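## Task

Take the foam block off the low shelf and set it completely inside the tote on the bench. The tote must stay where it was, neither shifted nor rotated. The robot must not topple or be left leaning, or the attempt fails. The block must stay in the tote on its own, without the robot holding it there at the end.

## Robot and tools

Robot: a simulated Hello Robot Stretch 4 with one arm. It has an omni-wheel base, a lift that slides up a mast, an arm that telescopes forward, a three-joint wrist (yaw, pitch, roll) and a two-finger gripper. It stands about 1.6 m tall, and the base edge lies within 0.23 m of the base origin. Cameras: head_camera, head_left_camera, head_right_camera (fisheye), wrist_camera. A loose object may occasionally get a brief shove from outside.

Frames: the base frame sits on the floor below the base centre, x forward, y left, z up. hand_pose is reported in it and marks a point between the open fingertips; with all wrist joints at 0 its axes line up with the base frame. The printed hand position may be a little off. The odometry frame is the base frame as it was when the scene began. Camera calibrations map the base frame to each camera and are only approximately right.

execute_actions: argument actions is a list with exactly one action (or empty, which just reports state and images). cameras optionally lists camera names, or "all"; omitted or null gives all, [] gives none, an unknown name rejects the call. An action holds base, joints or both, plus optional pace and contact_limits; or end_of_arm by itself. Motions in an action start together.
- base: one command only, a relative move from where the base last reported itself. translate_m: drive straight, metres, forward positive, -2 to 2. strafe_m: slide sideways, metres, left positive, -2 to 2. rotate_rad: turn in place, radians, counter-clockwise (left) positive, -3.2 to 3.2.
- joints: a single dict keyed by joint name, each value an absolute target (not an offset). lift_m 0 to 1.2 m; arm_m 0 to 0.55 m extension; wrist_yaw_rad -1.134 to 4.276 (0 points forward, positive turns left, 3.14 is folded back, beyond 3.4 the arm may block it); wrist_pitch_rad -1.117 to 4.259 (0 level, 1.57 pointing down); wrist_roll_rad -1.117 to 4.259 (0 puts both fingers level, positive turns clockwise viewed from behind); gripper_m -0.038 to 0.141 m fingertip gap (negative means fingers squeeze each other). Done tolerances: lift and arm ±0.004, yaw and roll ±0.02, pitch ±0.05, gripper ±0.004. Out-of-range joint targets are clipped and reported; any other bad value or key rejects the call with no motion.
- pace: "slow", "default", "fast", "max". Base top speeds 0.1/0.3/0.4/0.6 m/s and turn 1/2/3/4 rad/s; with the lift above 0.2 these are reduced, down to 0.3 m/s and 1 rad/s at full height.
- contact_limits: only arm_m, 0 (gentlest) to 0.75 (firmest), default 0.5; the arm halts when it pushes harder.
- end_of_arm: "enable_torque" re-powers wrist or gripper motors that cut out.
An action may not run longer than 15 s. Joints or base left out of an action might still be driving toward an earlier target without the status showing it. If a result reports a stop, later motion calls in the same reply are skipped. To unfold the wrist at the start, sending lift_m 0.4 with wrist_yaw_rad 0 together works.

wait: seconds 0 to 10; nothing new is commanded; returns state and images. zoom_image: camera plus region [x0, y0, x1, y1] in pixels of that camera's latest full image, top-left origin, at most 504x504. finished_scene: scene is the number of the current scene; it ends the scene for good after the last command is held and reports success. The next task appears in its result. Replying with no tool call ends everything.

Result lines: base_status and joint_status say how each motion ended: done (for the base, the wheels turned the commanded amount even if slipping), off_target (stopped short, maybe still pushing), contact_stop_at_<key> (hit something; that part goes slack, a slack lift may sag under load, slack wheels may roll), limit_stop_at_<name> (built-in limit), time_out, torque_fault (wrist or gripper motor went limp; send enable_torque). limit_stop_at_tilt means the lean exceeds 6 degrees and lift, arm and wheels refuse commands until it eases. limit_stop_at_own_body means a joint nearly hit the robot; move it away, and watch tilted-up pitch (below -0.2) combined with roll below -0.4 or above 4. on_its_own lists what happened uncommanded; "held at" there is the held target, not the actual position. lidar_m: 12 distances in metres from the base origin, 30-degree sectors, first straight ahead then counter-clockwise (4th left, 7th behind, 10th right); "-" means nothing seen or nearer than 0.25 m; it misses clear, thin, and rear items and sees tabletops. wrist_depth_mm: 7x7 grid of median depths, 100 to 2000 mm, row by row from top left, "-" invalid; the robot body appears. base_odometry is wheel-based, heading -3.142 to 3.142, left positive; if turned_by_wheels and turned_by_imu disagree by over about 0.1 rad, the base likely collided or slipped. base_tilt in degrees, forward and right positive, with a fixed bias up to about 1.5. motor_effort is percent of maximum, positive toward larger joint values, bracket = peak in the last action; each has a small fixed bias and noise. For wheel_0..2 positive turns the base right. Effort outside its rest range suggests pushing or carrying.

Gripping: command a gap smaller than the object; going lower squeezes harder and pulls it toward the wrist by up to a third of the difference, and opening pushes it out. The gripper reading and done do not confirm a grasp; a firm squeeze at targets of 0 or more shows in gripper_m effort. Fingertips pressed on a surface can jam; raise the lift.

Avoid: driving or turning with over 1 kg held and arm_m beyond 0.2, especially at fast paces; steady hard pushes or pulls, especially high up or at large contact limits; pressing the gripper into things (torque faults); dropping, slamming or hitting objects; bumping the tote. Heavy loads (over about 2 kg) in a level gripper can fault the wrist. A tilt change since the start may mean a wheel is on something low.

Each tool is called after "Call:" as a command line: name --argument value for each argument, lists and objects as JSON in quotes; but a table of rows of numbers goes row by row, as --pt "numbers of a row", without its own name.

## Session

Call:
execute_actions --actions '[]'

Scene clock: 0.00 s.
base_odometry: x=+0.000 y=+0.000 heading=+0.000 (m, m, rad; odometry frame)
turned_by_wheels: +0.000 (rad since the last result)
turned_by_imu: +0.000 (rad since the last result)
base_tilt: forward=+0.4 right=-0.5 (deg)
lidar_m: 1.92 1.38 1.35 1.45 2.25 2.18 1.95 0.82 0.81 0.86 1.28 1.91
base_status: not commanded
joint_positions: lift_m=+0.196 arm_m=+0.001 wrist_yaw_rad=+3.132 wrist_pitch_rad=+0.016 wrist_roll_rad=+0.003 gripper_m=+0.057
joint_status: not commanded
motor_effort: lift_m=+19 arm_m=+0 wrist_yaw_rad=-1 wrist_pitch_rad=-7 wrist_roll_rad=+0 gripper_m=-2 wheel_0=+0 wheel_1=+0 wheel_2=+0 (%)
hand_pose: x=-0.1154 y=+0.0902 z=+0.3692 quat_wxyz=(+0.005, -0.008, +0.001, +1.000) (m; base frame)
wrist_depth_mm: - 139 - - - - - / - 117 149 - - - - / - 122 159 - - - - / 130 142 1921 - - - - / 866 1661 1983 - - - 1863 / 878 1366 200 1182 197 1229 1205 / 854 946 917 109 891 831 878
pictures: head_camera, head_left_camera, head_right_camera, wrist_camera
camera_calibration (this result's frames):
wrist_camera: T_world_to_cam=[[-0.0143847, 0.998491, -0.0529933, -0.0597756], [0.075328, -0.051766, -0.995814, 0.426115], [-0.997055, -0.0183163, -0.0744697, 0.144187], [0, 0, 0, 1]] pos_world=[0.110804, 0.0843847, 0.431901]
Images, in order (width x height): head_camera 420x560, head_left_camera 420x672, head_right_camera 420x672, wrist_camera 616x392.

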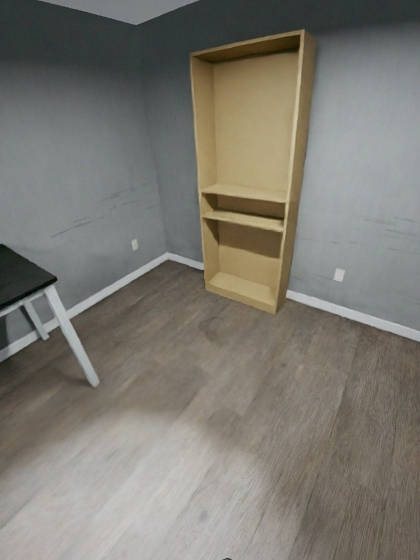

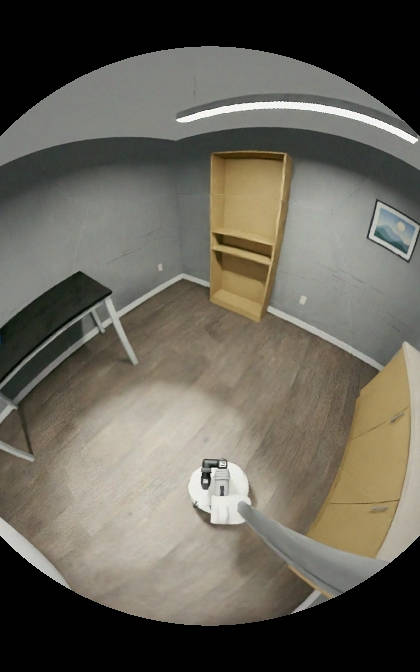

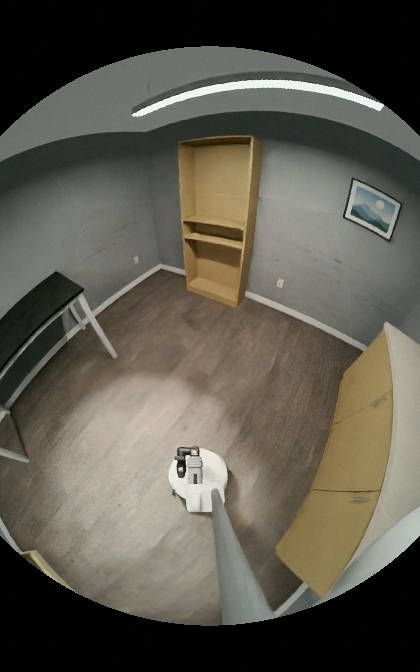

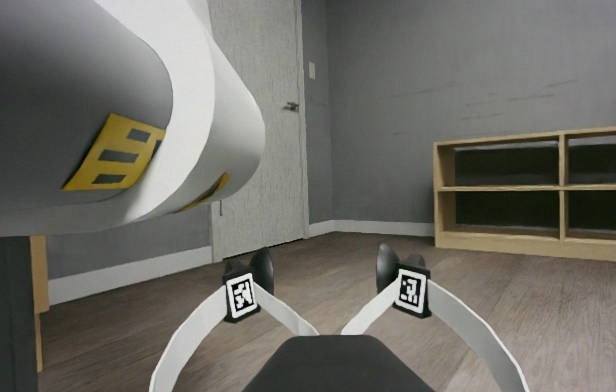

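Call:
execute_actions --actions '[{"base":{"rotate_rad":2.7},"joints":{"lift_m":0.7,"wrist_yaw_rad":0,"gripper_m":0.141}}]'

Scene clock: 5.17 s.
base_odometry: x=+0.000 y=+0.000 heading=+2.700 (m, m, rad; odometry frame)
turned_by_wheels: +2.700 (rad since the last result)
turned_by_imu: +2.690 (rad since the last result)
base_tilt: forward=+0.3 right=-0.6 (deg)
lidar_m: 2.18 1.81 0.81 0.80 0.88 1.44 1.93 1.96 1.39 1.34 1.51 2.20
base_status: done
joint_positions: lift_m=+0.700 arm_m=+0.001 wrist_yaw_rad=+0.000 wrist_pitch_rad=+0.016 wrist_roll_rad=+0.003 gripper_m=+0.141
joint_status: all done
motor_effort: lift_m=+22(17) arm_m=-1(1) wrist_yaw_rad=-1(6) wrist_pitch_rad=-8(7) wrist_roll_rad=+0(0) gripper_m=+0(1) wheel_0=-1(3) wheel_1=-1(4) wheel_2=+0(9) (%)
hand_pose: x=+0.4607 y=-0.0873 z=+0.8733 quat_wxyz=(+1.000, +0.001, +0.008, +0.000) (m; base frame)
wrist_depth_mm: 1808 - - - - - - / 1863 - - - - - - / 1808 - - - - - - / 1808 - - - - - - / 1808 - - - - 1863 - / 1756 - - - - 198 - / 1756 - 1921 110 1863 1756 1863
pictures: head_camera, head_left_camera, head_right_camera, wrist_camera
camera_calibration (this result's frames):
wrist_camera: T_world_to_cam=[[0.0241532, -0.998303, -0.0529933, -0.0396991], [-0.0758303, 0.0510265, -0.995814, 0.954154], [0.996828, 0.0280706, -0.0744691, -0.161713], [0, 0, 0, 1]] pos_world=[0.234512, -0.0837795, 0.936014]
Images, in order (width x height): head_camera 420x560, head_left_camera 420x672, head_right_camera 420x672, wrist_camera 616x392.

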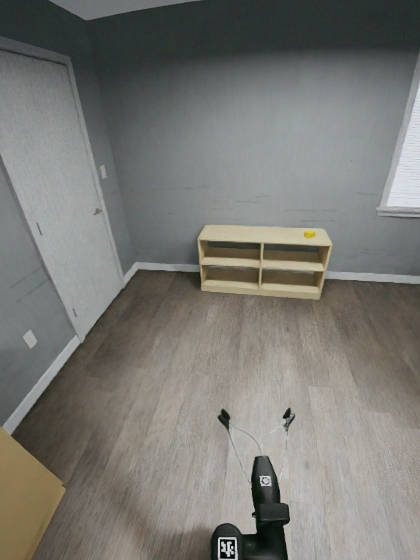

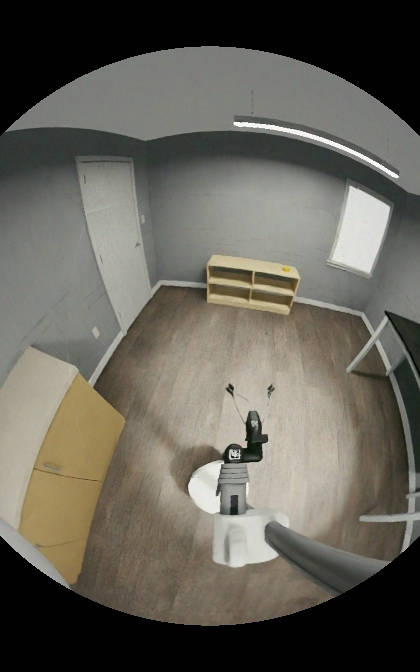

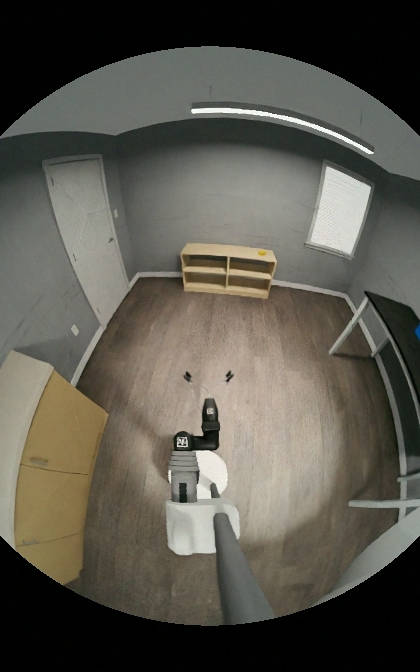

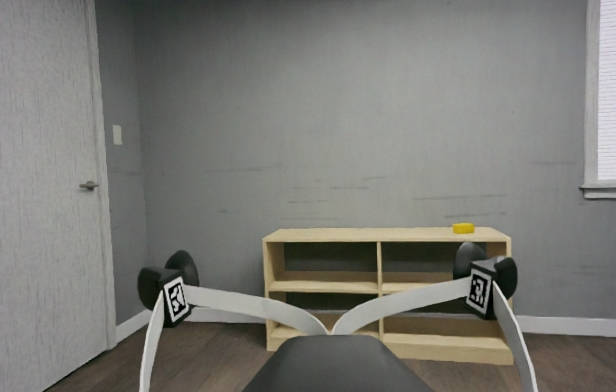

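Call:
execute_actions --actions '[{"base":{"translate_m":1.35},"joints":{"wrist_pitch_rad":0.7},"pace":"fast"}]' --cameras '["head_right_camera"]'

Call:
execute_actions --actions '[{"base":{"strafe_m":-0.7},"joints":{"lift_m":0.8}}]' --cameras '["head_camera","wrist_camera"]'

Scene clock: 16.03 s.
base_odometry: x=-1.221 y=+0.577 heading=+2.700 (m, m, rad; odometry frame)
turned_by_wheels: +0.000 (rad since the last result)
turned_by_imu: -0.001 (rad since the last result)
base_tilt: forward=+0.2 right=-0.6 (deg)
lidar_m: 0.86 1.40 1.22 1.21 1.21 1.16 3.34 1.99 1.57 1.56 1.08 0.86
base_status: done
joint_positions: lift_m=+0.700 arm_m=+0.001 wrist_yaw_rad=+0.000 wrist_pitch_rad=+0.702 wrist_roll_rad=+0.003 gripper_m=+0.141
joint_status: all done
motor_effort: lift_m=+21(22) arm_m=-1(1) wrist_yaw_rad=+0(1) wrist_pitch_rad=-6(6) wrist_roll_rad=+0(0) gripper_m=+0(1) wheel_0=-2(7) wheel_1=-2(6) wheel_2=+1(9) (%)
hand_pose: x=+0.3926 y=-0.0874 z=+0.6918 quat_wxyz=(+0.939, +0.001, +0.344, +0.000) (m; base frame)
wrist_depth_mm: 1118 1060 798 768 750 732 707 / 1255 1160 891 1078 1042 647 1008 / 1397 1336 917 946 931 878 904 / 1336 1336 1118 1118 1098 831 788 / 1182 1160 1060 1060 1008 931 976 / 1025 991 960 976 931 198 931 / 931 891 904 109 878 854 866
pictures: head_right_camera
Images, in order (width x height): head_right_camera 420x672.

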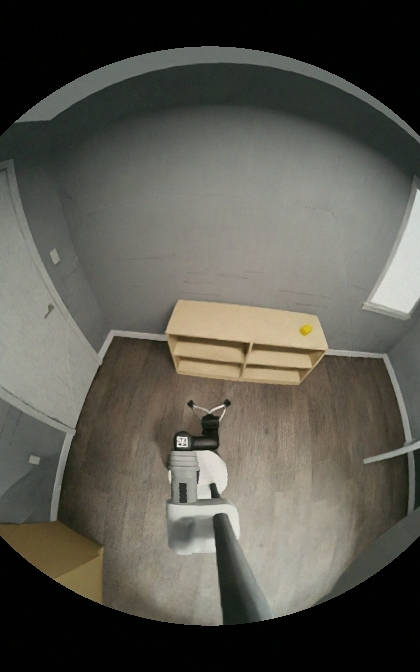

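Scene clock: 19.70 s.
base_odometry: x=-0.921 y=+1.210 heading=+2.700 (m, m, rad; odometry frame)
turned_by_wheels: +0.000 (rad since the last result)
turned_by_imu: -0.002 (rad since the last result)
base_tilt: forward=+0.3 right=-0.5 (deg)
lidar_m: 0.73 0.84 1.92 1.90 1.71 2.24 3.57 1.09 0.88 0.90 1.43 0.75
base_status: done
joint_positions: lift_m=+0.800 arm_m=+0.001 wrist_yaw_rad=+0.000 wrist_pitch_rad=+0.702 wrist_roll_rad=+0.003 gripper_m=+0.141
joint_status: all done
motor_effort: lift_m=+21(26) arm_m=-1(1) wrist_yaw_rad=+0(0) wrist_pitch_rad=-5(6) wrist_roll_rad=+0(0) gripper_m=+3(0) wheel_0=+0(5) wheel_1=+2(9) wheel_2=+0(2) (%)
hand_pose: x=+0.3926 y=-0.0874 z=+0.7918 quat_wxyz=(+0.939, +0.001, +0.344, +0.000) (m; base frame)
wrist_depth_mm: 991 960 931 891 866 854 820 / 854 842 831 809 798 931 904 / 750 715 699 661 647 1008 1008 / 991 891 960 946 904 1138 1118 / 1160 891 866 866 831 1205 1182 / 1118 1060 1025 1008 960 198 1078 / 1025 1025 991 110 976 960 976
pictures: head_camera, wrist_camera
camera_calibration (this result's frames):
wrist_camera: T_world_to_cam=[[-0.0150716, -0.99831, -0.0561263, -0.0245747], [-0.689137, 0.0510425, -0.722831, 0.892472], [0.724474, 0.0277845, -0.688742, 0.493434], [0, 0, 0, 1]] pos_world=[0.257185, -0.083797, 0.983576]
Images, in order (width x height): head_camera 420x560, wrist_camera 616x392.

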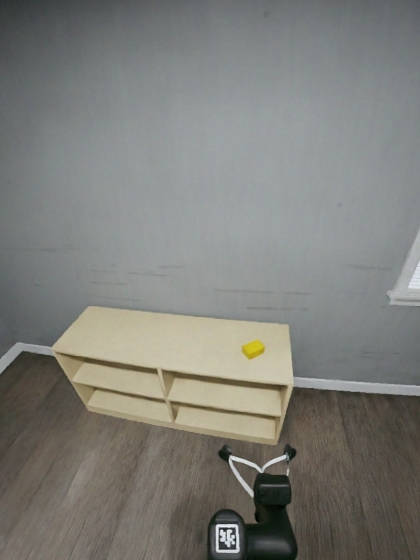

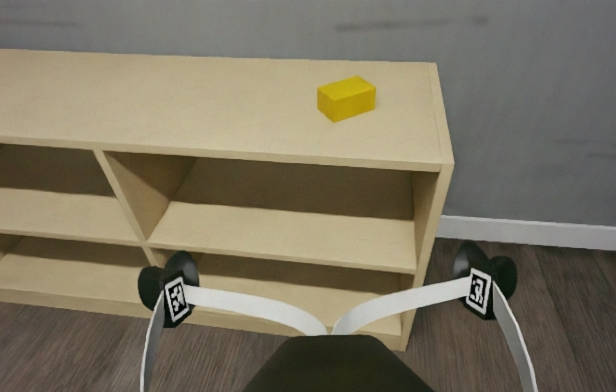

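Call:
execute_actions --actions '[{"base":{"translate_m":0.25},"joints":{"wrist_yaw_rad":0.55}}]' --cameras '["head_camera","wrist_camera"]'

Scene clock: 28.87 s.
base_odometry: x=-1.147 y=+1.317 heading=+2.700 (m, m, rad; odometry frame)
turned_by_wheels: +0.000 (rad since the last result)
turned_by_imu: +0.000 (rad since the last result)
base_tilt: forward=+0.3 right=-0.5 (deg)
lidar_m: 0.48 0.56 0.92 1.87 1.81 2.20 3.81 1.17 0.96 1.83 1.12 0.50
base_status: done
joint_positions: lift_m=+0.800 arm_m=+0.001 wrist_yaw_rad=+0.550 wrist_pitch_rad=+0.702 wrist_roll_rad=+0.003 gripper_m=+0.141
joint_status: all done
motor_effort: lift_m=+21(21) arm_m=-1(1) wrist_yaw_rad=+0(6) wrist_pitch_rad=-6(6) wrist_roll_rad=+0(0) gripper_m=+0(0) wheel_0=+0(6) wheel_1=-1(6) wheel_2=+2(8) (%)
hand_pose: x=+0.4058 y=+0.0406 z=+0.7918 quat_wxyz=(+0.904, -0.092, +0.331, +0.255) (m; base frame)
wrist_depth_mm: 1537 1255 960 820 699 603 539 / 1618 842 842 809 750 647 574 / 1661 741 668 661 647 640 603 / 1537 1025 603 549 544 539 530 / 1308 1229 798 512 473 462 418 / 1138 1098 788 715 415 198 399 / 1008 1008 991 109 634 389 368
pictures: head_camera, wrist_camera
camera_calibration (this result's frames):
wrist_camera: T_world_to_cam=[[0.508854, -0.859021, -0.0561255, -0.114823], [-0.61425, -0.316635, -0.722799, 0.879542], [0.603128, 0.402274, -0.688775, 0.514369], [0, 0, 0, 1]] pos_world=[0.288456, -0.0270594, 0.983572]
Images, in order (width x height): head_camera 420x560, wrist_camera 616x392.

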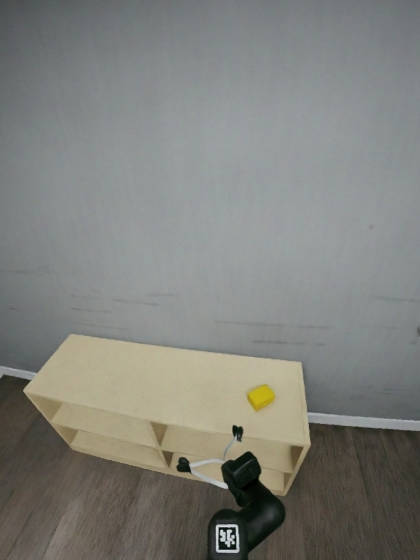

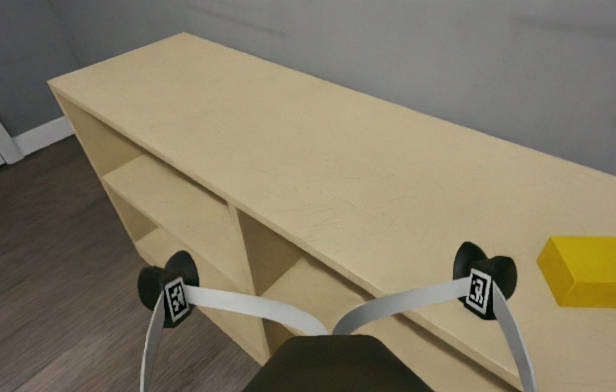

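Call:
execute_actions --actions '[{"base":{"strafe_m":-0.19},"joints":{"arm_m":0.2,"lift_m":0.74}}]' --cameras '["head_camera","wrist_camera"]'

Scene clock: 35.13 s.
base_odometry: x=-1.066 y=+1.489 heading=+2.700 (m, m, rad; odometry frame)
turned_by_wheels: +0.000 (rad since the last result)
turned_by_imu: +0.000 (rad since the last result)
base_tilt: forward=+0.3 right=-0.4 (deg)
lidar_m: 0.45 0.53 0.86 2.05 2.01 2.50 2.23 0.92 0.82 1.62 1.05 0.89
base_status: done
joint_positions: lift_m=+0.740 arm_m=+0.199 wrist_yaw_rad=+0.550 wrist_pitch_rad=+0.702 wrist_roll_rad=+0.003 gripper_m=+0.141
joint_status: all done
motor_effort: lift_m=+16(18) arm_m=+7(7) wrist_yaw_rad=+0(0) wrist_pitch_rad=-6(6) wrist_roll_rad=+0(0) gripper_m=+1(1) wheel_0=-1(8) wheel_1=+2(8) wheel_2=+1(0) (%)
hand_pose: x=+0.6031 y=+0.0406 z=+0.7322 quat_wxyz=(+0.904, -0.092, +0.331, +0.255) (m; base frame)
wrist_depth_mm: 931 831 661 539 459 399 355 / 715 699 683 603 500 427 379 / 580 569 559 549 530 466 407 / 488 477 469 466 455 466 439 / 439 413 404 402 397 389 387 / 1078 351 338 301 296 198 342 / 960 336 319 110 307 304 309
pictures: head_camera, wrist_camera
camera_calibration (this result's frames):
wrist_camera: T_world_to_cam=[[0.508894, -0.858998, -0.0561255, -0.218607], [-0.614239, -0.316666, -0.722795, 0.957704], [0.603106, 0.4023, -0.68878, 0.354321], [0, 0, 0, 1]] pos_world=[0.485814, -0.0270539, 0.924003]
Images, in order (width x height): head_camera 420x560, wrist_camera 616x392.

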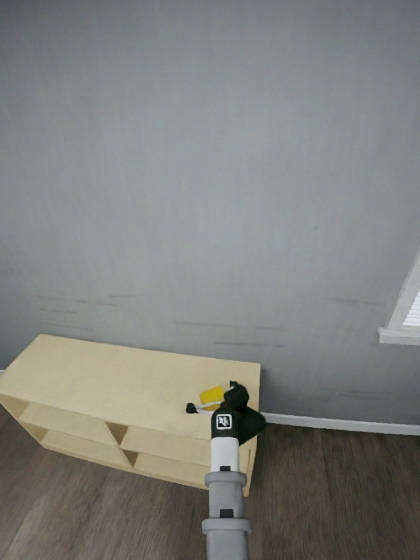

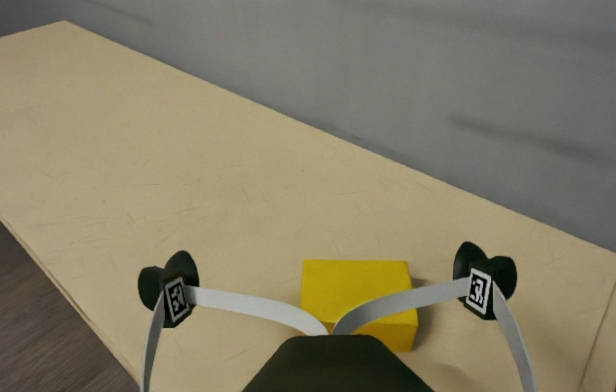

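Call:
execute_actions --actions '[{"base":{"strafe_m":-0.022},"joints":{"arm_m":0.212},"pace":"slow"}]' --cameras '[]'

Call:
execute_actions --actions '[{"joints":{"lift_m":0.66},"pace":"slow"}]' --cameras '["wrist_camera"]'

Scene clock: 42.07 s.
base_odometry: x=-1.057 y=+1.508 heading=+2.700 (m, m, rad; odometry frame)
turned_by_wheels: +0.000 (rad since the last result)
turned_by_imu: +0.000 (rad since the last result)
base_tilt: forward=+0.3 right=-0.5 (deg)
lidar_m: 0.45 0.53 0.83 2.06 2.02 2.54 2.22 0.90 0.78 1.61 1.05 0.88
base_status: done
joint_positions: lift_m=+0.740 arm_m=+0.211 wrist_yaw_rad=+0.550 wrist_pitch_rad=+0.702 wrist_roll_rad=+0.003 gripper_m=+0.141
joint_status: all done
motor_effort: lift_m=+15(16) arm_m=+7(8) wrist_yaw_rad=+0(0) wrist_pitch_rad=-6(6) wrist_roll_rad=+0(1) gripper_m=+0(0) wheel_0=+1(6) wheel_1=-2(4) wheel_2=+0(0) (%)
hand_pose: x=+0.6151 y=+0.0406 z=+0.7322 quat_wxyz=(+0.904, -0.092, +0.331, +0.255) (m; base frame)
wrist_depth_mm: 931 820 640 521 439 382 343 / 715 707 676 580 480 413 366 / 580 569 559 554 521 449 392 / 484 480 469 462 459 466 421 / 427 413 404 399 399 389 387 / 1025 351 340 301 307 198 342 / 960 324 319 109 312 303 315
pictures: none
No camera images: the call's "cameras" was empty. Leave "cameras" out to get every camera's image.

Scene clock: 43.60 s.
base_odometry: x=-1.057 y=+1.508 heading=+2.700 (m, m, rad; odometry frame)
turned_by_wheels: +0.000 (rad since the last result)
turned_by_imu: +0.000 (rad since the last result)
base_tilt: forward=+0.3 right=-0.6 (deg)
lidar_m: 0.47 0.53 0.84 2.07 1.99 2.58 2.22 0.87 0.79 1.62 1.08 0.88
base_status: not commanded
joint_positions: lift_m=+0.660 arm_m=+0.211 wrist_yaw_rad=+0.550 wrist_pitch_rad=+0.702 wrist_roll_rad=+0.003 gripper_m=+0.141
joint_status: all done
motor_effort: lift_m=+15(17) arm_m=+7(7) wrist_yaw_rad=-1(0) wrist_pitch_rad=-6(6) wrist_roll_rad=+0(0) gripper_m=+1(0) wheel_0=+1(1) wheel_1=-2(2) wheel_2=+0(0) (%)
hand_pose: x=+0.6151 y=+0.0406 z=+0.6523 quat_wxyz=(+0.904, -0.092, +0.331, +0.255) (m; base frame)
wrist_depth_mm: 707 683 627 521 439 382 342 / 530 525 512 508 473 413 364 / 433 424 418 410 402 415 389 / 362 357 351 279 340 336 332 / 314 306 296 248 279 290 289 / 931 263 253 259 249 198 255 / 878 240 238 109 232 226 229
pictures: wrist_camera
camera_calibration (this result's frames):
wrist_camera: T_world_to_cam=[[0.508894, -0.858997, -0.0561254, -0.229193], [-0.614239, -0.316666, -0.722795, 0.907255], [0.603106, 0.402301, -0.68878, 0.292008], [0, 0, 0, 1]] pos_world=[0.497794, -0.0270539, 0.844025]
Images, in order (width x height): wrist_camera 616x392.

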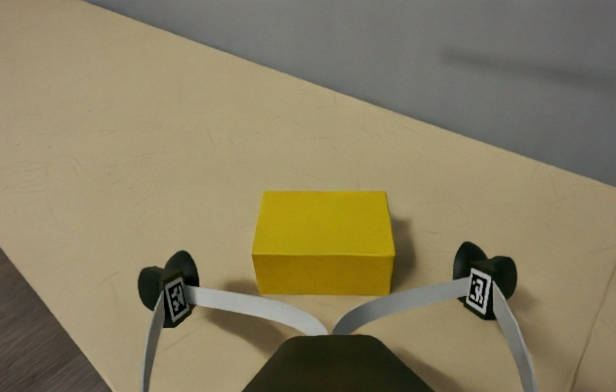

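Call:
execute_actions --actions '[{"joints":{"lift_m":0.642},"pace":"slow"}]' --cameras '["wrist_camera"]'

Call:
execute_actions --actions '[{"joints":{"gripper_m":0.04}}]' --cameras '["wrist_camera"]'

Call:
execute_actions --actions '[{"joints":{"lift_m":0.8}}]' --cameras '["wrist_camera"]'

Scene clock: 49.57 s.
base_odometry: x=-1.057 y=+1.508 heading=+2.700 (m, m, rad; odometry frame)
turned_by_wheels: +0.000 (rad since the last result)
turned_by_imu: +0.000 (rad since the last result)
base_tilt: forward=+0.3 right=-0.5 (deg)
lidar_m: 0.46 0.53 0.83 2.07 2.02 2.54 2.23 0.88 0.79 1.60 1.04 0.86
base_status: not commanded
joint_positions: lift_m=+0.642 arm_m=+0.211 wrist_yaw_rad=+0.550 wrist_pitch_rad=+0.702 wrist_roll_rad=+0.003 gripper_m=+0.141
joint_status: all done
motor_effort: lift_m=+15(15) arm_m=+7(7) wrist_yaw_rad=+0(0) wrist_pitch_rad=-6(5) wrist_roll_rad=+0(0) gripper_m=+1(1) wheel_0=+1(1) wheel_1=-2(2) wheel_2=+0(0) (%)
hand_pose: x=+0.6151 y=+0.0406 z=+0.6343 quat_wxyz=(+0.904, -0.092, +0.331, +0.255) (m; base frame)
wrist_depth_mm: 647 634 609 521 439 382 342 / 492 488 477 466 462 413 366 / 397 392 384 379 370 366 377 / 332 329 322 252 294 310 306 / 289 283 272 237 251 268 266 / 917 241 234 241 229 198 236 / 854 222 219 110 214 209 211
pictures: wrist_camera
camera_calibration (this result's frames):
wrist_camera: T_world_to_cam=[[0.508894, -0.858997, -0.0561254, -0.230203], [-0.614239, -0.316666, -0.722795, 0.894244], [0.603106, 0.402301, -0.688779, 0.279608], [0, 0, 0, 1]] pos_world=[0.497795, -0.0270539, 0.826023]
Images, in order (width x height): wrist_camera 616x392.

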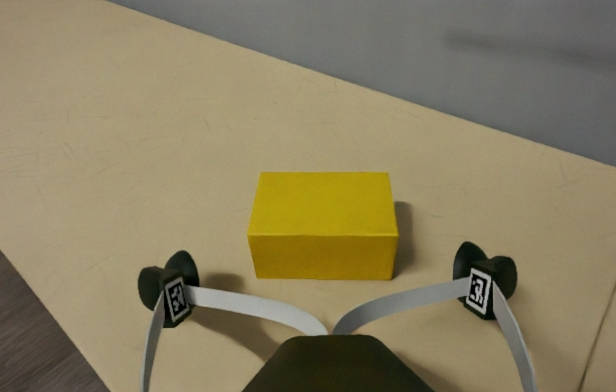

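Scene clock: 51.57 s.
base_odometry: x=-1.057 y=+1.508 heading=+2.700 (m, m, rad; odometry frame)
turned_by_wheels: +0.000 (rad since the last result)
turned_by_imu: +0.000 (rad since the last result)
base_tilt: forward=+0.3 right=-0.5 (deg)
lidar_m: 0.46 0.51 0.81 2.07 2.00 2.54 2.21 0.87 0.79 1.61 1.07 0.88
base_status: not commanded
joint_positions: lift_m=+0.642 arm_m=+0.211 wrist_yaw_rad=+0.550 wrist_pitch_rad=+0.702 wrist_roll_rad=+0.003 gripper_m=+0.040
joint_status: all done
motor_effort: lift_m=+15(15) arm_m=+7(7) wrist_yaw_rad=+0(1) wrist_pitch_rad=-6(7) wrist_roll_rad=+0(0) gripper_m=-2(7) wheel_0=+1(1) wheel_1=-2(2) wheel_2=+0(1) (%)
hand_pose: x=+0.6151 y=+0.0406 z=+0.6342 quat_wxyz=(+0.904, -0.092, +0.331, +0.254) (m; base frame)
wrist_depth_mm: 647 634 597 517 442 382 343 / 492 484 473 466 462 410 366 / 399 392 387 379 373 366 379 / 332 329 271 253 312 309 306 / 290 283 276 257 272 268 267 / 917 249 196 236 196 236 235 / 854 223 214 110 214 205 212
pictures: wrist_camera
camera_calibration (this result's frames):
wrist_camera: T_world_to_cam=[[0.508822, -0.85904, -0.0561239, -0.230182], [-0.614318, -0.316651, -0.722735, 0.89423], [0.603087, 0.402222, -0.688843, 0.279662], [0, 0, 0, 1]] pos_world=[0.497803, -0.0270628, 0.826016]
Images, in order (width x height): wrist_camera 616x392.

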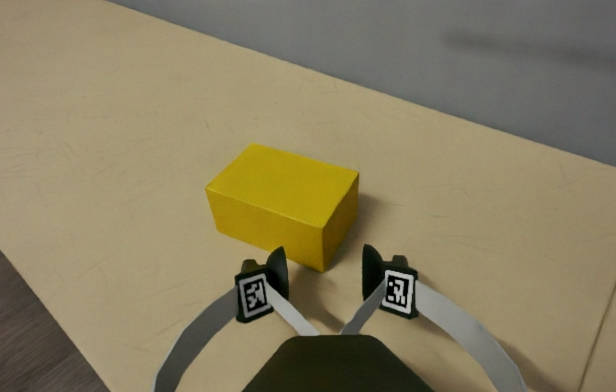

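Scene clock: 53.30 s.
base_odometry: x=-1.057 y=+1.508 heading=+2.700 (m, m, rad; odometry frame)
turned_by_wheels: +0.000 (rad since the last result)
turned_by_imu: +0.000 (rad since the last result)
base_tilt: forward=+0.3 right=-0.5 (deg)
lidar_m: 0.46 0.53 0.85 2.07 1.99 2.52 2.21 0.88 0.80 1.59 1.07 0.87
base_status: not commanded
joint_positions: lift_m=+0.800 arm_m=+0.211 wrist_yaw_rad=+0.550 wrist_pitch_rad=+0.702 wrist_roll_rad=+0.003 gripper_m=+0.040
joint_status: all done
motor_effort: lift_m=+22(22) arm_m=+8(7) wrist_yaw_rad=+0(0) wrist_pitch_rad=-6(6) wrist_roll_rad=+0(0) gripper_m=-3(0) wheel_0=+1(1) wheel_1=-2(2) wheel_2=+0(0) (%)
hand_pose: x=+0.6151 y=+0.0406 z=+0.7917 quat_wxyz=(+0.904, -0.092, +0.331, +0.254) (m; base frame)
wrist_depth_mm: 1098 809 634 517 442 384 342 / 854 842 723 574 480 413 366 / 683 683 668 634 530 445 392 / 580 569 559 549 544 488 421 / 508 488 484 477 469 480 455 / 1098 430 197 362 195 410 418 / 1025 389 370 109 370 355 382
pictures: wrist_camera
camera_calibration (this result's frames):
wrist_camera: T_world_to_cam=[[0.508822, -0.85904, -0.0561242, -0.221345], [-0.614318, -0.316651, -0.722735, 1.00804], [0.603087, 0.402222, -0.688843, 0.388134], [0, 0, 0, 1]] pos_world=[0.497805, -0.0270628, 0.983488]
Images, in order (width x height): wrist_camera 616x392.

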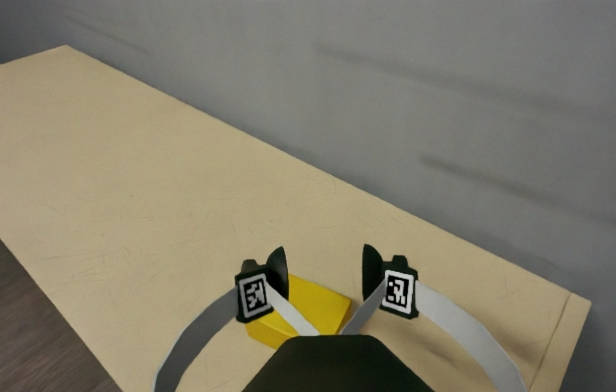

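Call:
execute_actions --actions '[{"base":{"strafe_m":0.17},"joints":{"arm_m":0.25,"wrist_yaw_rad":0.1,"gripper_m":0.141,"lift_m":0.74}}]' --cameras '["wrist_camera","head_camera"]'

Scene clock: 61.70 s.
base_odometry: x=-1.129 y=+1.355 heading=+2.700 (m, m, rad; odometry frame)
turned_by_wheels: +0.000 (rad since the last result)
turned_by_imu: +0.000 (rad since the last result)
base_tilt: forward=+0.3 right=-0.5 (deg)
lidar_m: 0.50 0.54 0.86 1.91 1.89 2.23 3.82 1.09 0.91 1.77 1.10 0.51
base_status: done
joint_positions: lift_m=+0.740 arm_m=+0.249 wrist_yaw_rad=+0.100 wrist_pitch_rad=+0.702 wrist_roll_rad=+0.003 gripper_m=+0.141
joint_status: all done
motor_effort: lift_m=+15(22) arm_m=+7(8) wrist_yaw_rad=-1(1) wrist_pitch_rad=-6(6) wrist_roll_rad=+0(0) gripper_m=+1(1) wheel_0=-1(5) wheel_1=-1(7) wheel_2=+1(1) (%)
hand_pose: x=+0.6476 y=-0.0649 z=+0.7322 quat_wxyz=(+0.938, -0.016, +0.343, +0.047) (m; base frame)
wrist_depth_mm: 496 466 439 413 394 377 362 / 559 521 488 459 436 413 392 / 580 569 549 512 480 455 430 / 484 477 466 466 455 480 469 / 415 410 404 402 394 389 399 / 364 351 340 301 293 198 343 / 325 320 317 109 304 304 309
pictures: head_camera, wrist_camera
camera_calibration (this result's frames):
wrist_camera: T_world_to_cam=[[0.0848481, -0.994812, -0.0561192, -0.0661235], [-0.690894, -0.0181563, -0.722728, 1.02052], [0.71796, 0.100095, -0.68885, 0.27604], [0, 0, 0, 1]] pos_world=[0.512494, -0.0748817, 0.923996]
Images, in order (width x height): head_camera 420x560, wrist_camera 616x392.

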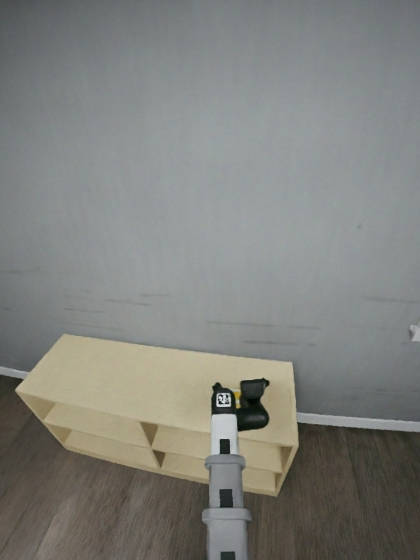

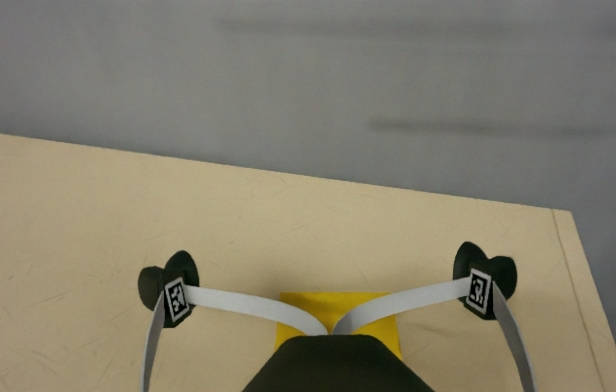

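Call:
execute_actions --actions '[{"base":{"strafe_m":-0.012},"pace":"slow"}]' --cameras '[]'

Call:
execute_actions --actions '[{"joints":{"lift_m":0.645},"pace":"slow"}]' --cameras '["wrist_camera"]'

Scene clock: 66.63 s.
base_odometry: x=-1.124 y=+1.365 heading=+2.700 (m, m, rad; odometry frame)
turned_by_wheels: +0.000 (rad since the last result)
turned_by_imu: +0.000 (rad since the last result)
base_tilt: forward=+0.3 right=-0.5 (deg)
lidar_m: 0.48 0.57 0.90 1.89 1.90 2.26 2.31 1.09 0.93 1.76 1.10 0.50
base_status: done
joint_positions: lift_m=+0.740 arm_m=+0.249 wrist_yaw_rad=+0.100 wrist_pitch_rad=+0.702 wrist_roll_rad=+0.003 gripper_m=+0.141
joint_status: not commanded
motor_effort: lift_m=+15(16) arm_m=+7(7) wrist_yaw_rad=+0(1) wrist_pitch_rad=-5(7) wrist_roll_rad=+0(0) gripper_m=+0(0) wheel_0=+1(4) wheel_1=+0(6) wheel_2=+0(1) (%)
hand_pose: x=+0.6476 y=-0.0649 z=+0.7322 quat_wxyz=(+0.938, -0.016, +0.343, +0.047) (m; base frame)
wrist_depth_mm: 496 466 436 413 392 373 359 / 554 517 480 459 430 410 392 / 580 569 544 512 480 452 430 / 484 477 469 466 455 480 469 / 415 410 407 402 394 389 410 / 366 351 340 301 332 198 351 / 327 320 319 109 310 304 312
pictures: none
No camera images: the call's "cameras" was empty. Leave "cameras" out to get every camera's image.

Scene clock: 68.30 s.
base_odometry: x=-1.124 y=+1.365 heading=+2.700 (m, m, rad; odometry frame)
turned_by_wheels: +0.000 (rad since the last result)
turned_by_imu: +0.000 (rad since the last result)
base_tilt: forward=+0.3 right=-0.6 (deg)
lidar_m: 0.47 0.54 0.89 1.92 1.86 2.27 2.30 1.10 0.92 1.76 1.08 0.48
base_status: not commanded
joint_positions: lift_m=+0.645 arm_m=+0.249 wrist_yaw_rad=+0.100 wrist_pitch_rad=+0.702 wrist_roll_rad=+0.003 gripper_m=+0.141
joint_status: all done
motor_effort: lift_m=+15(18) arm_m=+7(7) wrist_yaw_rad=-1(1) wrist_pitch_rad=-6(6) wrist_roll_rad=+0(0) gripper_m=+0(0) wheel_0=+0(1) wheel_1=+0(0) wheel_2=+0(0) (%)
hand_pose: x=+0.6476 y=-0.0649 z=+0.6372 quat_wxyz=(+0.938, -0.016, +0.343, +0.047) (m; base frame)
wrist_depth_mm: 492 462 436 413 394 373 359 / 504 496 477 455 430 410 392 / 404 394 392 384 377 373 366 / 338 334 327 324 319 315 310 / 290 286 268 221 232 271 270 / 255 244 231 208 213 198 239 / 228 224 222 109 216 212 215
pictures: wrist_camera
camera_calibration (this result's frames):
wrist_camera: T_world_to_cam=[[0.0848485, -0.994812, -0.0561191, -0.0714534], [-0.690894, -0.0181566, -0.722728, 0.951883], [0.71796, 0.100095, -0.68885, 0.21062], [0, 0, 0, 1]] pos_world=[0.512496, -0.0748817, 0.829028]
Images, in order (width x height): wrist_camera 616x392.

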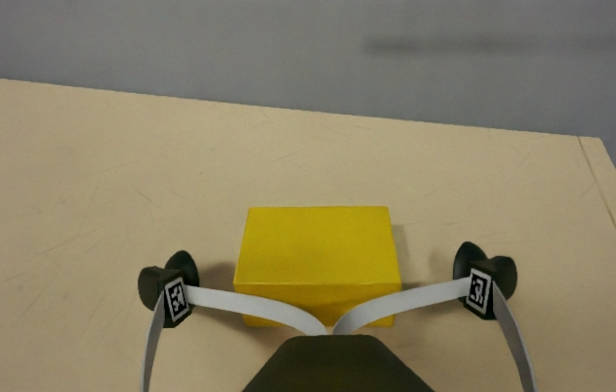

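Good. Add 1 cm, lower a touch, close.

Call:
execute_actions --actions '[{"joints":{"lift_m":0.636,"arm_m":0.258},"pace":"slow"}]' --cameras '[]'

Call:
execute_actions --actions '[{"joints":{"gripper_m":0.04}}]' --cameras '["wrist_camera"]'

Call:
execute_actions --actions '[{"joints":{"lift_m":0.8}}]' --cameras '["wrist_camera"]'

Scene clock: 73.63 s.
base_odometry: x=-1.124 y=+1.365 heading=+2.700 (m, m, rad; odometry frame)
turned_by_wheels: +0.000 (rad since the last result)
turned_by_imu: +0.000 (rad since the last result)
base_tilt: forward=+0.3 right=-0.5 (deg)
lidar_m: 0.47 0.57 0.89 1.89 1.88 2.28 2.31 1.08 0.93 1.77 1.11 0.49
base_status: not commanded
joint_positions: lift_m=+0.636 arm_m=+0.257 wrist_yaw_rad=+0.100 wrist_pitch_rad=+0.702 wrist_roll_rad=+0.003 gripper_m=+0.141
joint_status: all done
motor_effort: lift_m=+15(14) arm_m=+7(7) wrist_yaw_rad=+0(1) wrist_pitch_rad=-6(6) wrist_roll_rad=+0(1) gripper_m=+0(1) wheel_0=+1(1) wheel_1=+0(0) wheel_2=+0(0) (%)
hand_pose: x=+0.6555 y=-0.0649 z=+0.6282 quat_wxyz=(+0.938, -0.016, +0.343, +0.047) (m; base frame)
wrist_depth_mm: 480 455 427 404 387 368 353 / 477 480 466 445 421 404 382 / 387 382 373 368 362 355 349 / 322 319 315 309 306 301 298 / 278 274 257 210 220 259 259 / 244 235 216 195 198 198 229 / 218 214 213 109 208 204 207
pictures: none
No camera images: the call's "cameras" was empty. Leave "cameras" out to get every camera's image.

Scene clock: 75.63 s.
base_odometry: x=-1.124 y=+1.365 heading=+2.700 (m, m, rad; odometry frame)
turned_by_wheels: +0.000 (rad since the last result)
turned_by_imu: +0.000 (rad since the last result)
base_tilt: forward=+0.3 right=-0.4 (deg)
lidar_m: 0.49 0.54 0.88 1.92 1.90 2.27 2.31 1.09 0.91 1.77 1.09 0.51
base_status: not commanded
joint_positions: lift_m=+0.636 arm_m=+0.257 wrist_yaw_rad=+0.100 wrist_pitch_rad=+0.702 wrist_roll_rad=+0.003 gripper_m=+0.040
joint_status: all done
motor_effort: lift_m=+15(15) arm_m=+7(8) wrist_yaw_rad=-1(0) wrist_pitch_rad=-6(5) wrist_roll_rad=+0(0) gripper_m=-18(19) wheel_0=+1(1) wheel_1=+0(0) wheel_2=+0(0) (%)
hand_pose: x=+0.6555 y=-0.0650 z=+0.6283 quat_wxyz=(+0.938, -0.016, +0.343, +0.047) (m; base frame)
wrist_depth_mm: 484 455 430 404 384 366 353 / 480 480 462 442 424 402 384 / 384 379 373 368 362 355 349 / 324 319 315 309 304 303 298 / 277 273 264 198 202 262 259 / 245 241 186 187 187 182 229 / 218 211 212 109 206 207 201
pictures: wrist_camera
camera_calibration (this result's frames):
wrist_camera: T_world_to_cam=[[0.084719, -0.994823, -0.0561203, -0.0725799], [-0.690851, -0.0180595, -0.722772, 0.950905], [0.718017, 0.100003, -0.688804, 0.198622], [0, 0, 0, 1]] pos_world=[0.520468, -0.0748941, 0.820026]
Images, in order (width x height): wrist_camera 616x392.

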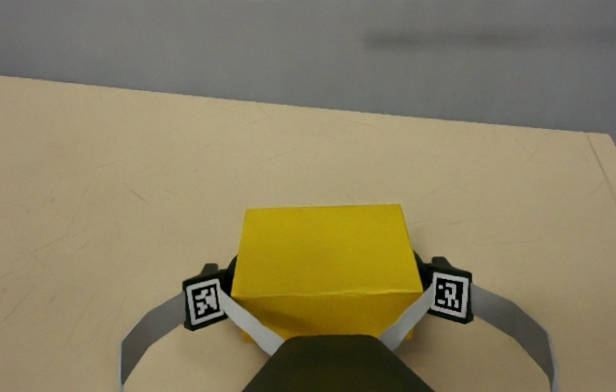

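Scene clock: 77.40 s.
base_odometry: x=-1.124 y=+1.365 heading=+2.700 (m, m, rad; odometry frame)
turned_by_wheels: +0.000 (rad since the last result)
turned_by_imu: +0.000 (rad since the last result)
base_tilt: forward=+0.3 right=-0.5 (deg)
lidar_m: 0.49 0.56 0.88 1.91 1.90 2.28 2.33 1.08 0.91 1.77 1.09 0.48
base_status: not commanded
joint_positions: lift_m=+0.800 arm_m=+0.257 wrist_yaw_rad=+0.100 wrist_pitch_rad=+0.702 wrist_roll_rad=+0.003 gripper_m=+0.040
joint_status: all done
motor_effort: lift_m=+22(22) arm_m=+7(7) wrist_yaw_rad=-1(1) wrist_pitch_rad=-6(7) wrist_roll_rad=+0(0) gripper_m=-16(16) wheel_0=+0(1) wheel_1=+0(0) wheel_2=+0(0) (%)
hand_pose: x=+0.6555 y=-0.0650 z=+0.7917 quat_wxyz=(+0.938, -0.016, +0.343, +0.047) (m; base frame)
wrist_depth_mm: 484 455 427 407 387 368 353 / 544 512 477 449 424 402 387 / 621 574 539 500 469 442 424 / 574 569 574 539 512 492 469 / 492 488 469 199 202 466 517 / 433 433 186 187 187 183 569 / 389 375 377 109 366 368 634
pictures: wrist_camera
camera_calibration (this result's frames):
wrist_camera: T_world_to_cam=[[0.0847093, -0.994824, -0.0561175, -0.0634061], [-0.690975, -0.0180721, -0.722653, 1.06898], [0.717898, 0.0999912, -0.688929, 0.311376], [0, 0, 0, 1]] pos_world=[0.520475, -0.074894, 0.983461]
Images, in order (width x height): wrist_camera 616x392.

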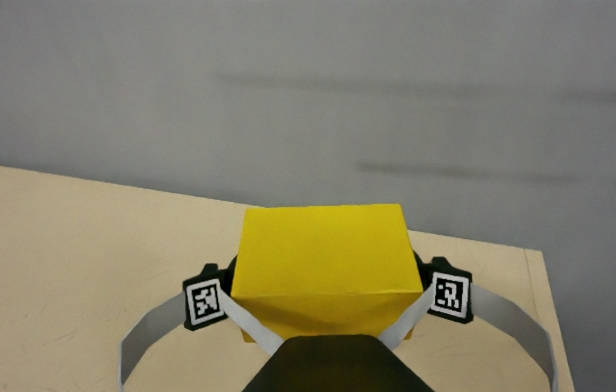

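Held. The table is on the right.

Call:
execute_actions --actions '[{"base":{"rotate_rad":-1.5},"joints":{"lift_m":1.18,"arm_m":0.005,"wrist_yaw_rad":0,"wrist_pitch_rad":0.9},"pace":"slow"}]'

Scene clock: 85.10 s.
base_odometry: x=-1.124 y=+1.365 heading=+1.200 (m, m, rad; odometry frame)
turned_by_wheels: -1.500 (rad since the last result)
turned_by_imu: -1.494 (rad since the last result)
base_tilt: forward=+0.3 right=-0.4 (deg)
lidar_m: 1.77 1.07 0.49 0.49 0.57 1.04 1.90 1.90 2.51 1.93 1.03 0.92
base_status: done
joint_positions: lift_m=+1.180 arm_m=+0.006 wrist_yaw_rad=+0.000 wrist_pitch_rad=+0.902 wrist_roll_rad=+0.003 gripper_m=+0.040
joint_status: all done
motor_effort: lift_m=+22(22) arm_m=-8(8) wrist_yaw_rad=+0(4) wrist_pitch_rad=-6(6) wrist_roll_rad=+0(1) gripper_m=-19(17) wheel_0=+0(5) wheel_1=+2(4) wheel_2=+0(4) (%)
hand_pose: x=+0.3562 y=-0.0874 z=+1.1317 quat_wxyz=(+0.900, +0.001, +0.436, -0.001) (m; base frame)
wrist_depth_mm: 1078 1430 1756 1661 1576 1464 768 / 1138 1499 1983 1863 1756 1708 699 / 1160 1537 1863 1808 1808 1808 831 / 1182 1576 1661 1618 1661 1576 1576 / 1229 1499 1499 198 202 1430 1464 / 1255 1397 186 187 188 182 1336 / 1255 1255 1255 109 1255 1229 1229
pictures: head_camera, head_left_camera, head_right_camera, wrist_camera
camera_calibration (this result's frames):
wrist_camera: T_world_to_cam=[[-0.0259879, -0.998309, -0.0520062, -0.00683803], [-0.818987, 0.0510934, -0.571532, 0.988051], [0.573223, 0.0277395, -0.81893, 0.95508], [0, 0, 0, 1]] pos_world=[0.26155, -0.0838028, 1.34649]
Images, in order (width x height): head_camera 420x560, head_left_camera 420x672, head_right_camera 420x672, wrist_camera 616x392.

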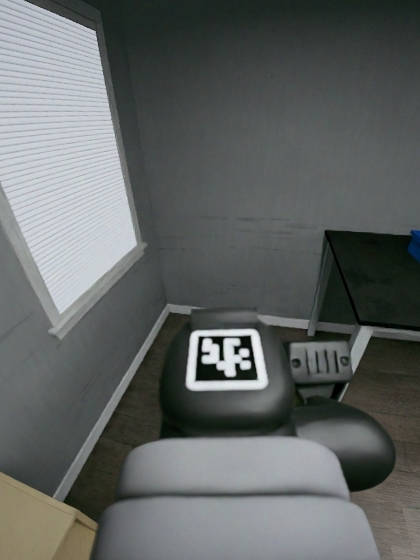

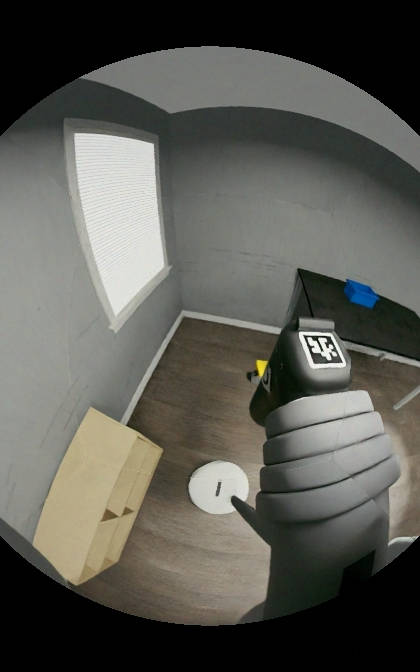

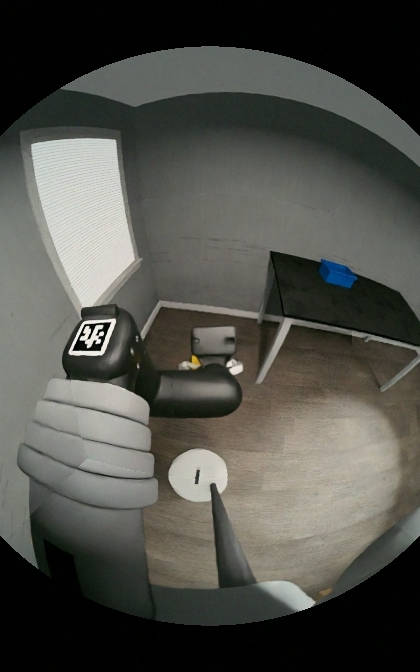

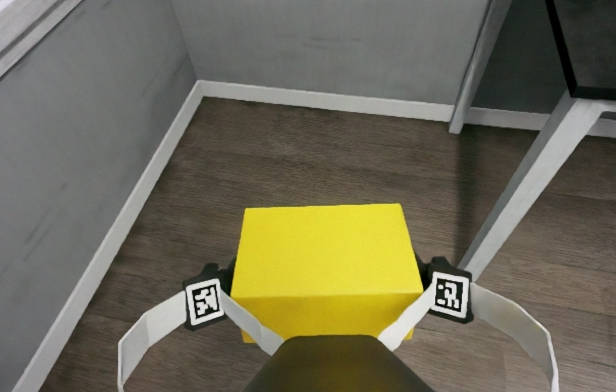

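Call:
execute_actions --actions '[{"base":{"strafe_m":-1.0}}]' --cameras '["head_camera","head_right_camera","wrist_camera"]'

Scene clock: 92.77 s.
base_odometry: x=-0.192 y=+1.003 heading=+1.200 (m, m, rad; odometry frame)
turned_by_wheels: +0.000 (rad since the last result)
turned_by_imu: -0.002 (rad since the last result)
base_tilt: forward=+0.3 right=-0.5 (deg)
lidar_m: 0.63 0.75 1.89 1.45 1.70 2.17 1.59 1.78 2.86 2.51 0.75 0.63
base_status: done
joint_positions: lift_m=+1.180 arm_m=+0.006 wrist_yaw_rad=+0.000 wrist_pitch_rad=+0.902 wrist_roll_rad=+0.003 gripper_m=+0.040
joint_status: not commanded
motor_effort: lift_m=+22(22) arm_m=-7(8) wrist_yaw_rad=+0(1) wrist_pitch_rad=-6(5) wrist_roll_rad=+0(1) gripper_m=-16(16) wheel_0=-1(11) wheel_1=+0(9) wheel_2=+0(0) (%)
hand_pose: x=+0.3561 y=-0.0874 z=+1.1317 quat_wxyz=(+0.900, +0.001, +0.436, -0.001) (m; base frame)
wrist_depth_mm: 1618 809 798 778 759 750 741 / 707 699 683 683 668 654 647 / 768 647 627 597 591 580 580 / 1661 1661 1661 1661 1537 1537 539 / 1537 1464 1499 198 202 1464 1430 / 1430 1397 186 187 187 182 1336 / 1308 1281 1281 110 1229 1229 1205
pictures: head_camera, head_right_camera, wrist_camera
camera_calibration (this result's frames):
wrist_camera: T_world_to_cam=[[-0.0259882, -0.998309, -0.0520063, -0.00683808], [-0.818987, 0.0510938, -0.571533, 0.988036], [0.573223, 0.0277394, -0.81893, 0.955098], [0, 0, 0, 1]] pos_world=[0.261527, -0.0838028, 1.3465]
Images, in order (width x height): head_camera 420x560, head_right_camera 420x672, wrist_camera 616x392.

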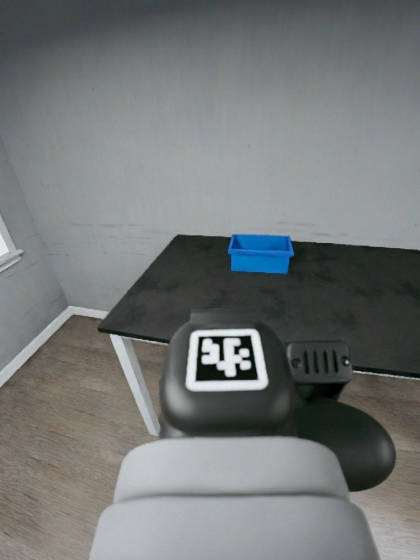

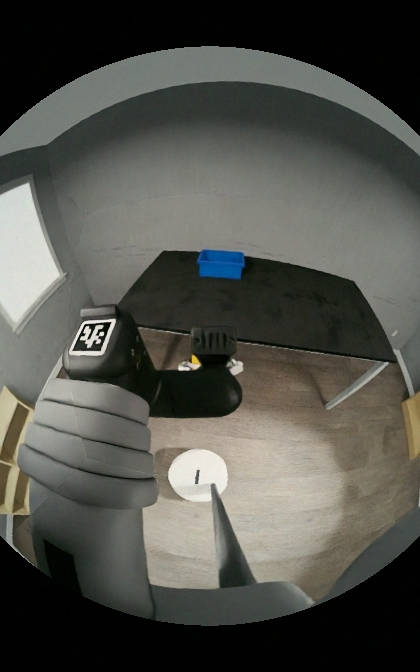

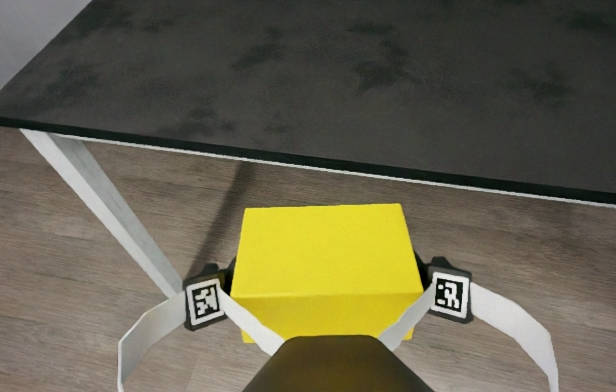

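Call:
execute_actions --actions '[{"base":{"strafe_m":-0.14}}]' --cameras '[]'

Call:
execute_actions --actions '[{"base":{"translate_m":0.3},"joints":{"arm_m":0.3}}]' --cameras '["head_right_camera","wrist_camera"]'

Scene clock: 100.80 s.
base_odometry: x=-0.062 y=+0.953 heading=+1.200 (m, m, rad; odometry frame)
turned_by_wheels: +0.000 (rad since the last result)
turned_by_imu: +0.000 (rad since the last result)
base_tilt: forward=+0.2 right=-0.5 (deg)
lidar_m: 0.60 0.67 2.02 1.61 1.85 2.16 1.61 1.79 2.40 2.37 0.71 0.60
base_status: done
joint_positions: lift_m=+1.180 arm_m=+0.006 wrist_yaw_rad=+0.000 wrist_pitch_rad=+0.902 wrist_roll_rad=+0.003 gripper_m=+0.040
joint_status: not commanded
motor_effort: lift_m=+22(22) arm_m=-7(7) wrist_yaw_rad=+0(0) wrist_pitch_rad=-7(6) wrist_roll_rad=+0(1) gripper_m=-19(18) wheel_0=+0(4) wheel_1=+1(8) wheel_2=+1(2) (%)
hand_pose: x=+0.3561 y=-0.0874 z=+1.1317 quat_wxyz=(+0.900, +0.001, +0.436, -0.001) (m; base frame)
wrist_depth_mm: 809 798 798 778 768 759 741 / 707 699 691 683 668 661 654 / 647 627 603 597 591 585 580 / 976 1708 1708 569 554 544 530 / 1537 1499 1499 198 202 1464 1430 / 1430 1366 186 187 187 182 1308 / 1336 1255 1255 109 1205 1255 1229
pictures: none
No camera images: the call's "cameras" was empty. Leave "cameras" out to get every camera's image.

Scene clock: 103.27 s.
base_odometry: x=+0.047 y=+1.232 heading=+1.200 (m, m, rad; odometry frame)
turned_by_wheels: +0.000 (rad since the last result)
turned_by_imu: +0.000 (rad since the last result)
base_tilt: forward=+0.3 right=-0.6 (deg)
lidar_m: 0.30 0.37 0.60 1.59 1.77 2.51 1.91 2.16 2.45 0.76 0.38 0.30
base_status: done
joint_positions: lift_m=+1.180 arm_m=+0.299 wrist_yaw_rad=+0.000 wrist_pitch_rad=+0.902 wrist_roll_rad=+0.003 gripper_m=+0.040
joint_status: all done
motor_effort: lift_m=+22(22) arm_m=+7(7) wrist_yaw_rad=-1(1) wrist_pitch_rad=-5(7) wrist_roll_rad=+1(0) gripper_m=-17(17) wheel_0=-1(2) wheel_1=+0(5) wheel_2=+1(6) (%)
hand_pose: x=+0.6486 y=-0.0874 z=+1.1317 quat_wxyz=(+0.900, +0.001, +0.436, +0.000) (m; base frame)
wrist_depth_mm: 866 809 768 741 723 691 676 / 699 699 564 549 535 661 647 / 615 603 504 597 569 580 574 / 554 544 508 459 455 517 517 / 496 492 480 198 202 473 469 / 455 449 186 187 187 182 433 / 418 407 407 109 399 397 392
pictures: head_right_camera, wrist_camera
camera_calibration (this result's frames):
wrist_camera: T_world_to_cam=[[-0.0257241, -0.998315, -0.0520081, 0.000641332], [-0.818961, 0.05088, -0.57159, 1.22762], [0.573273, 0.027889, -0.81889, 0.787394], [0, 0, 0, 1]] pos_world=[0.553999, -0.0837808, 1.34652]
Images, in order (width x height): head_right_camera 420x672, wrist_camera 616x392.

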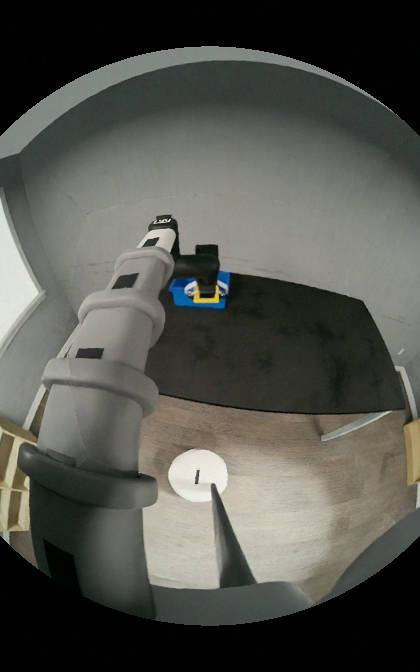

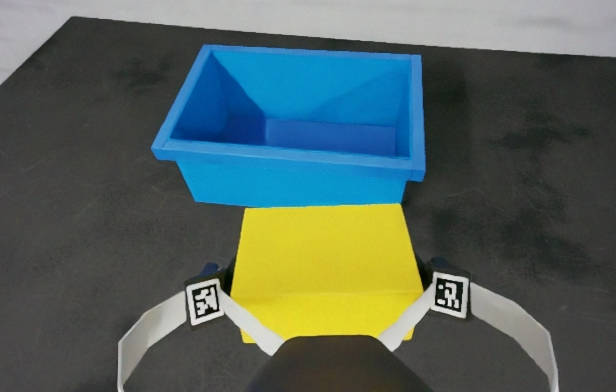

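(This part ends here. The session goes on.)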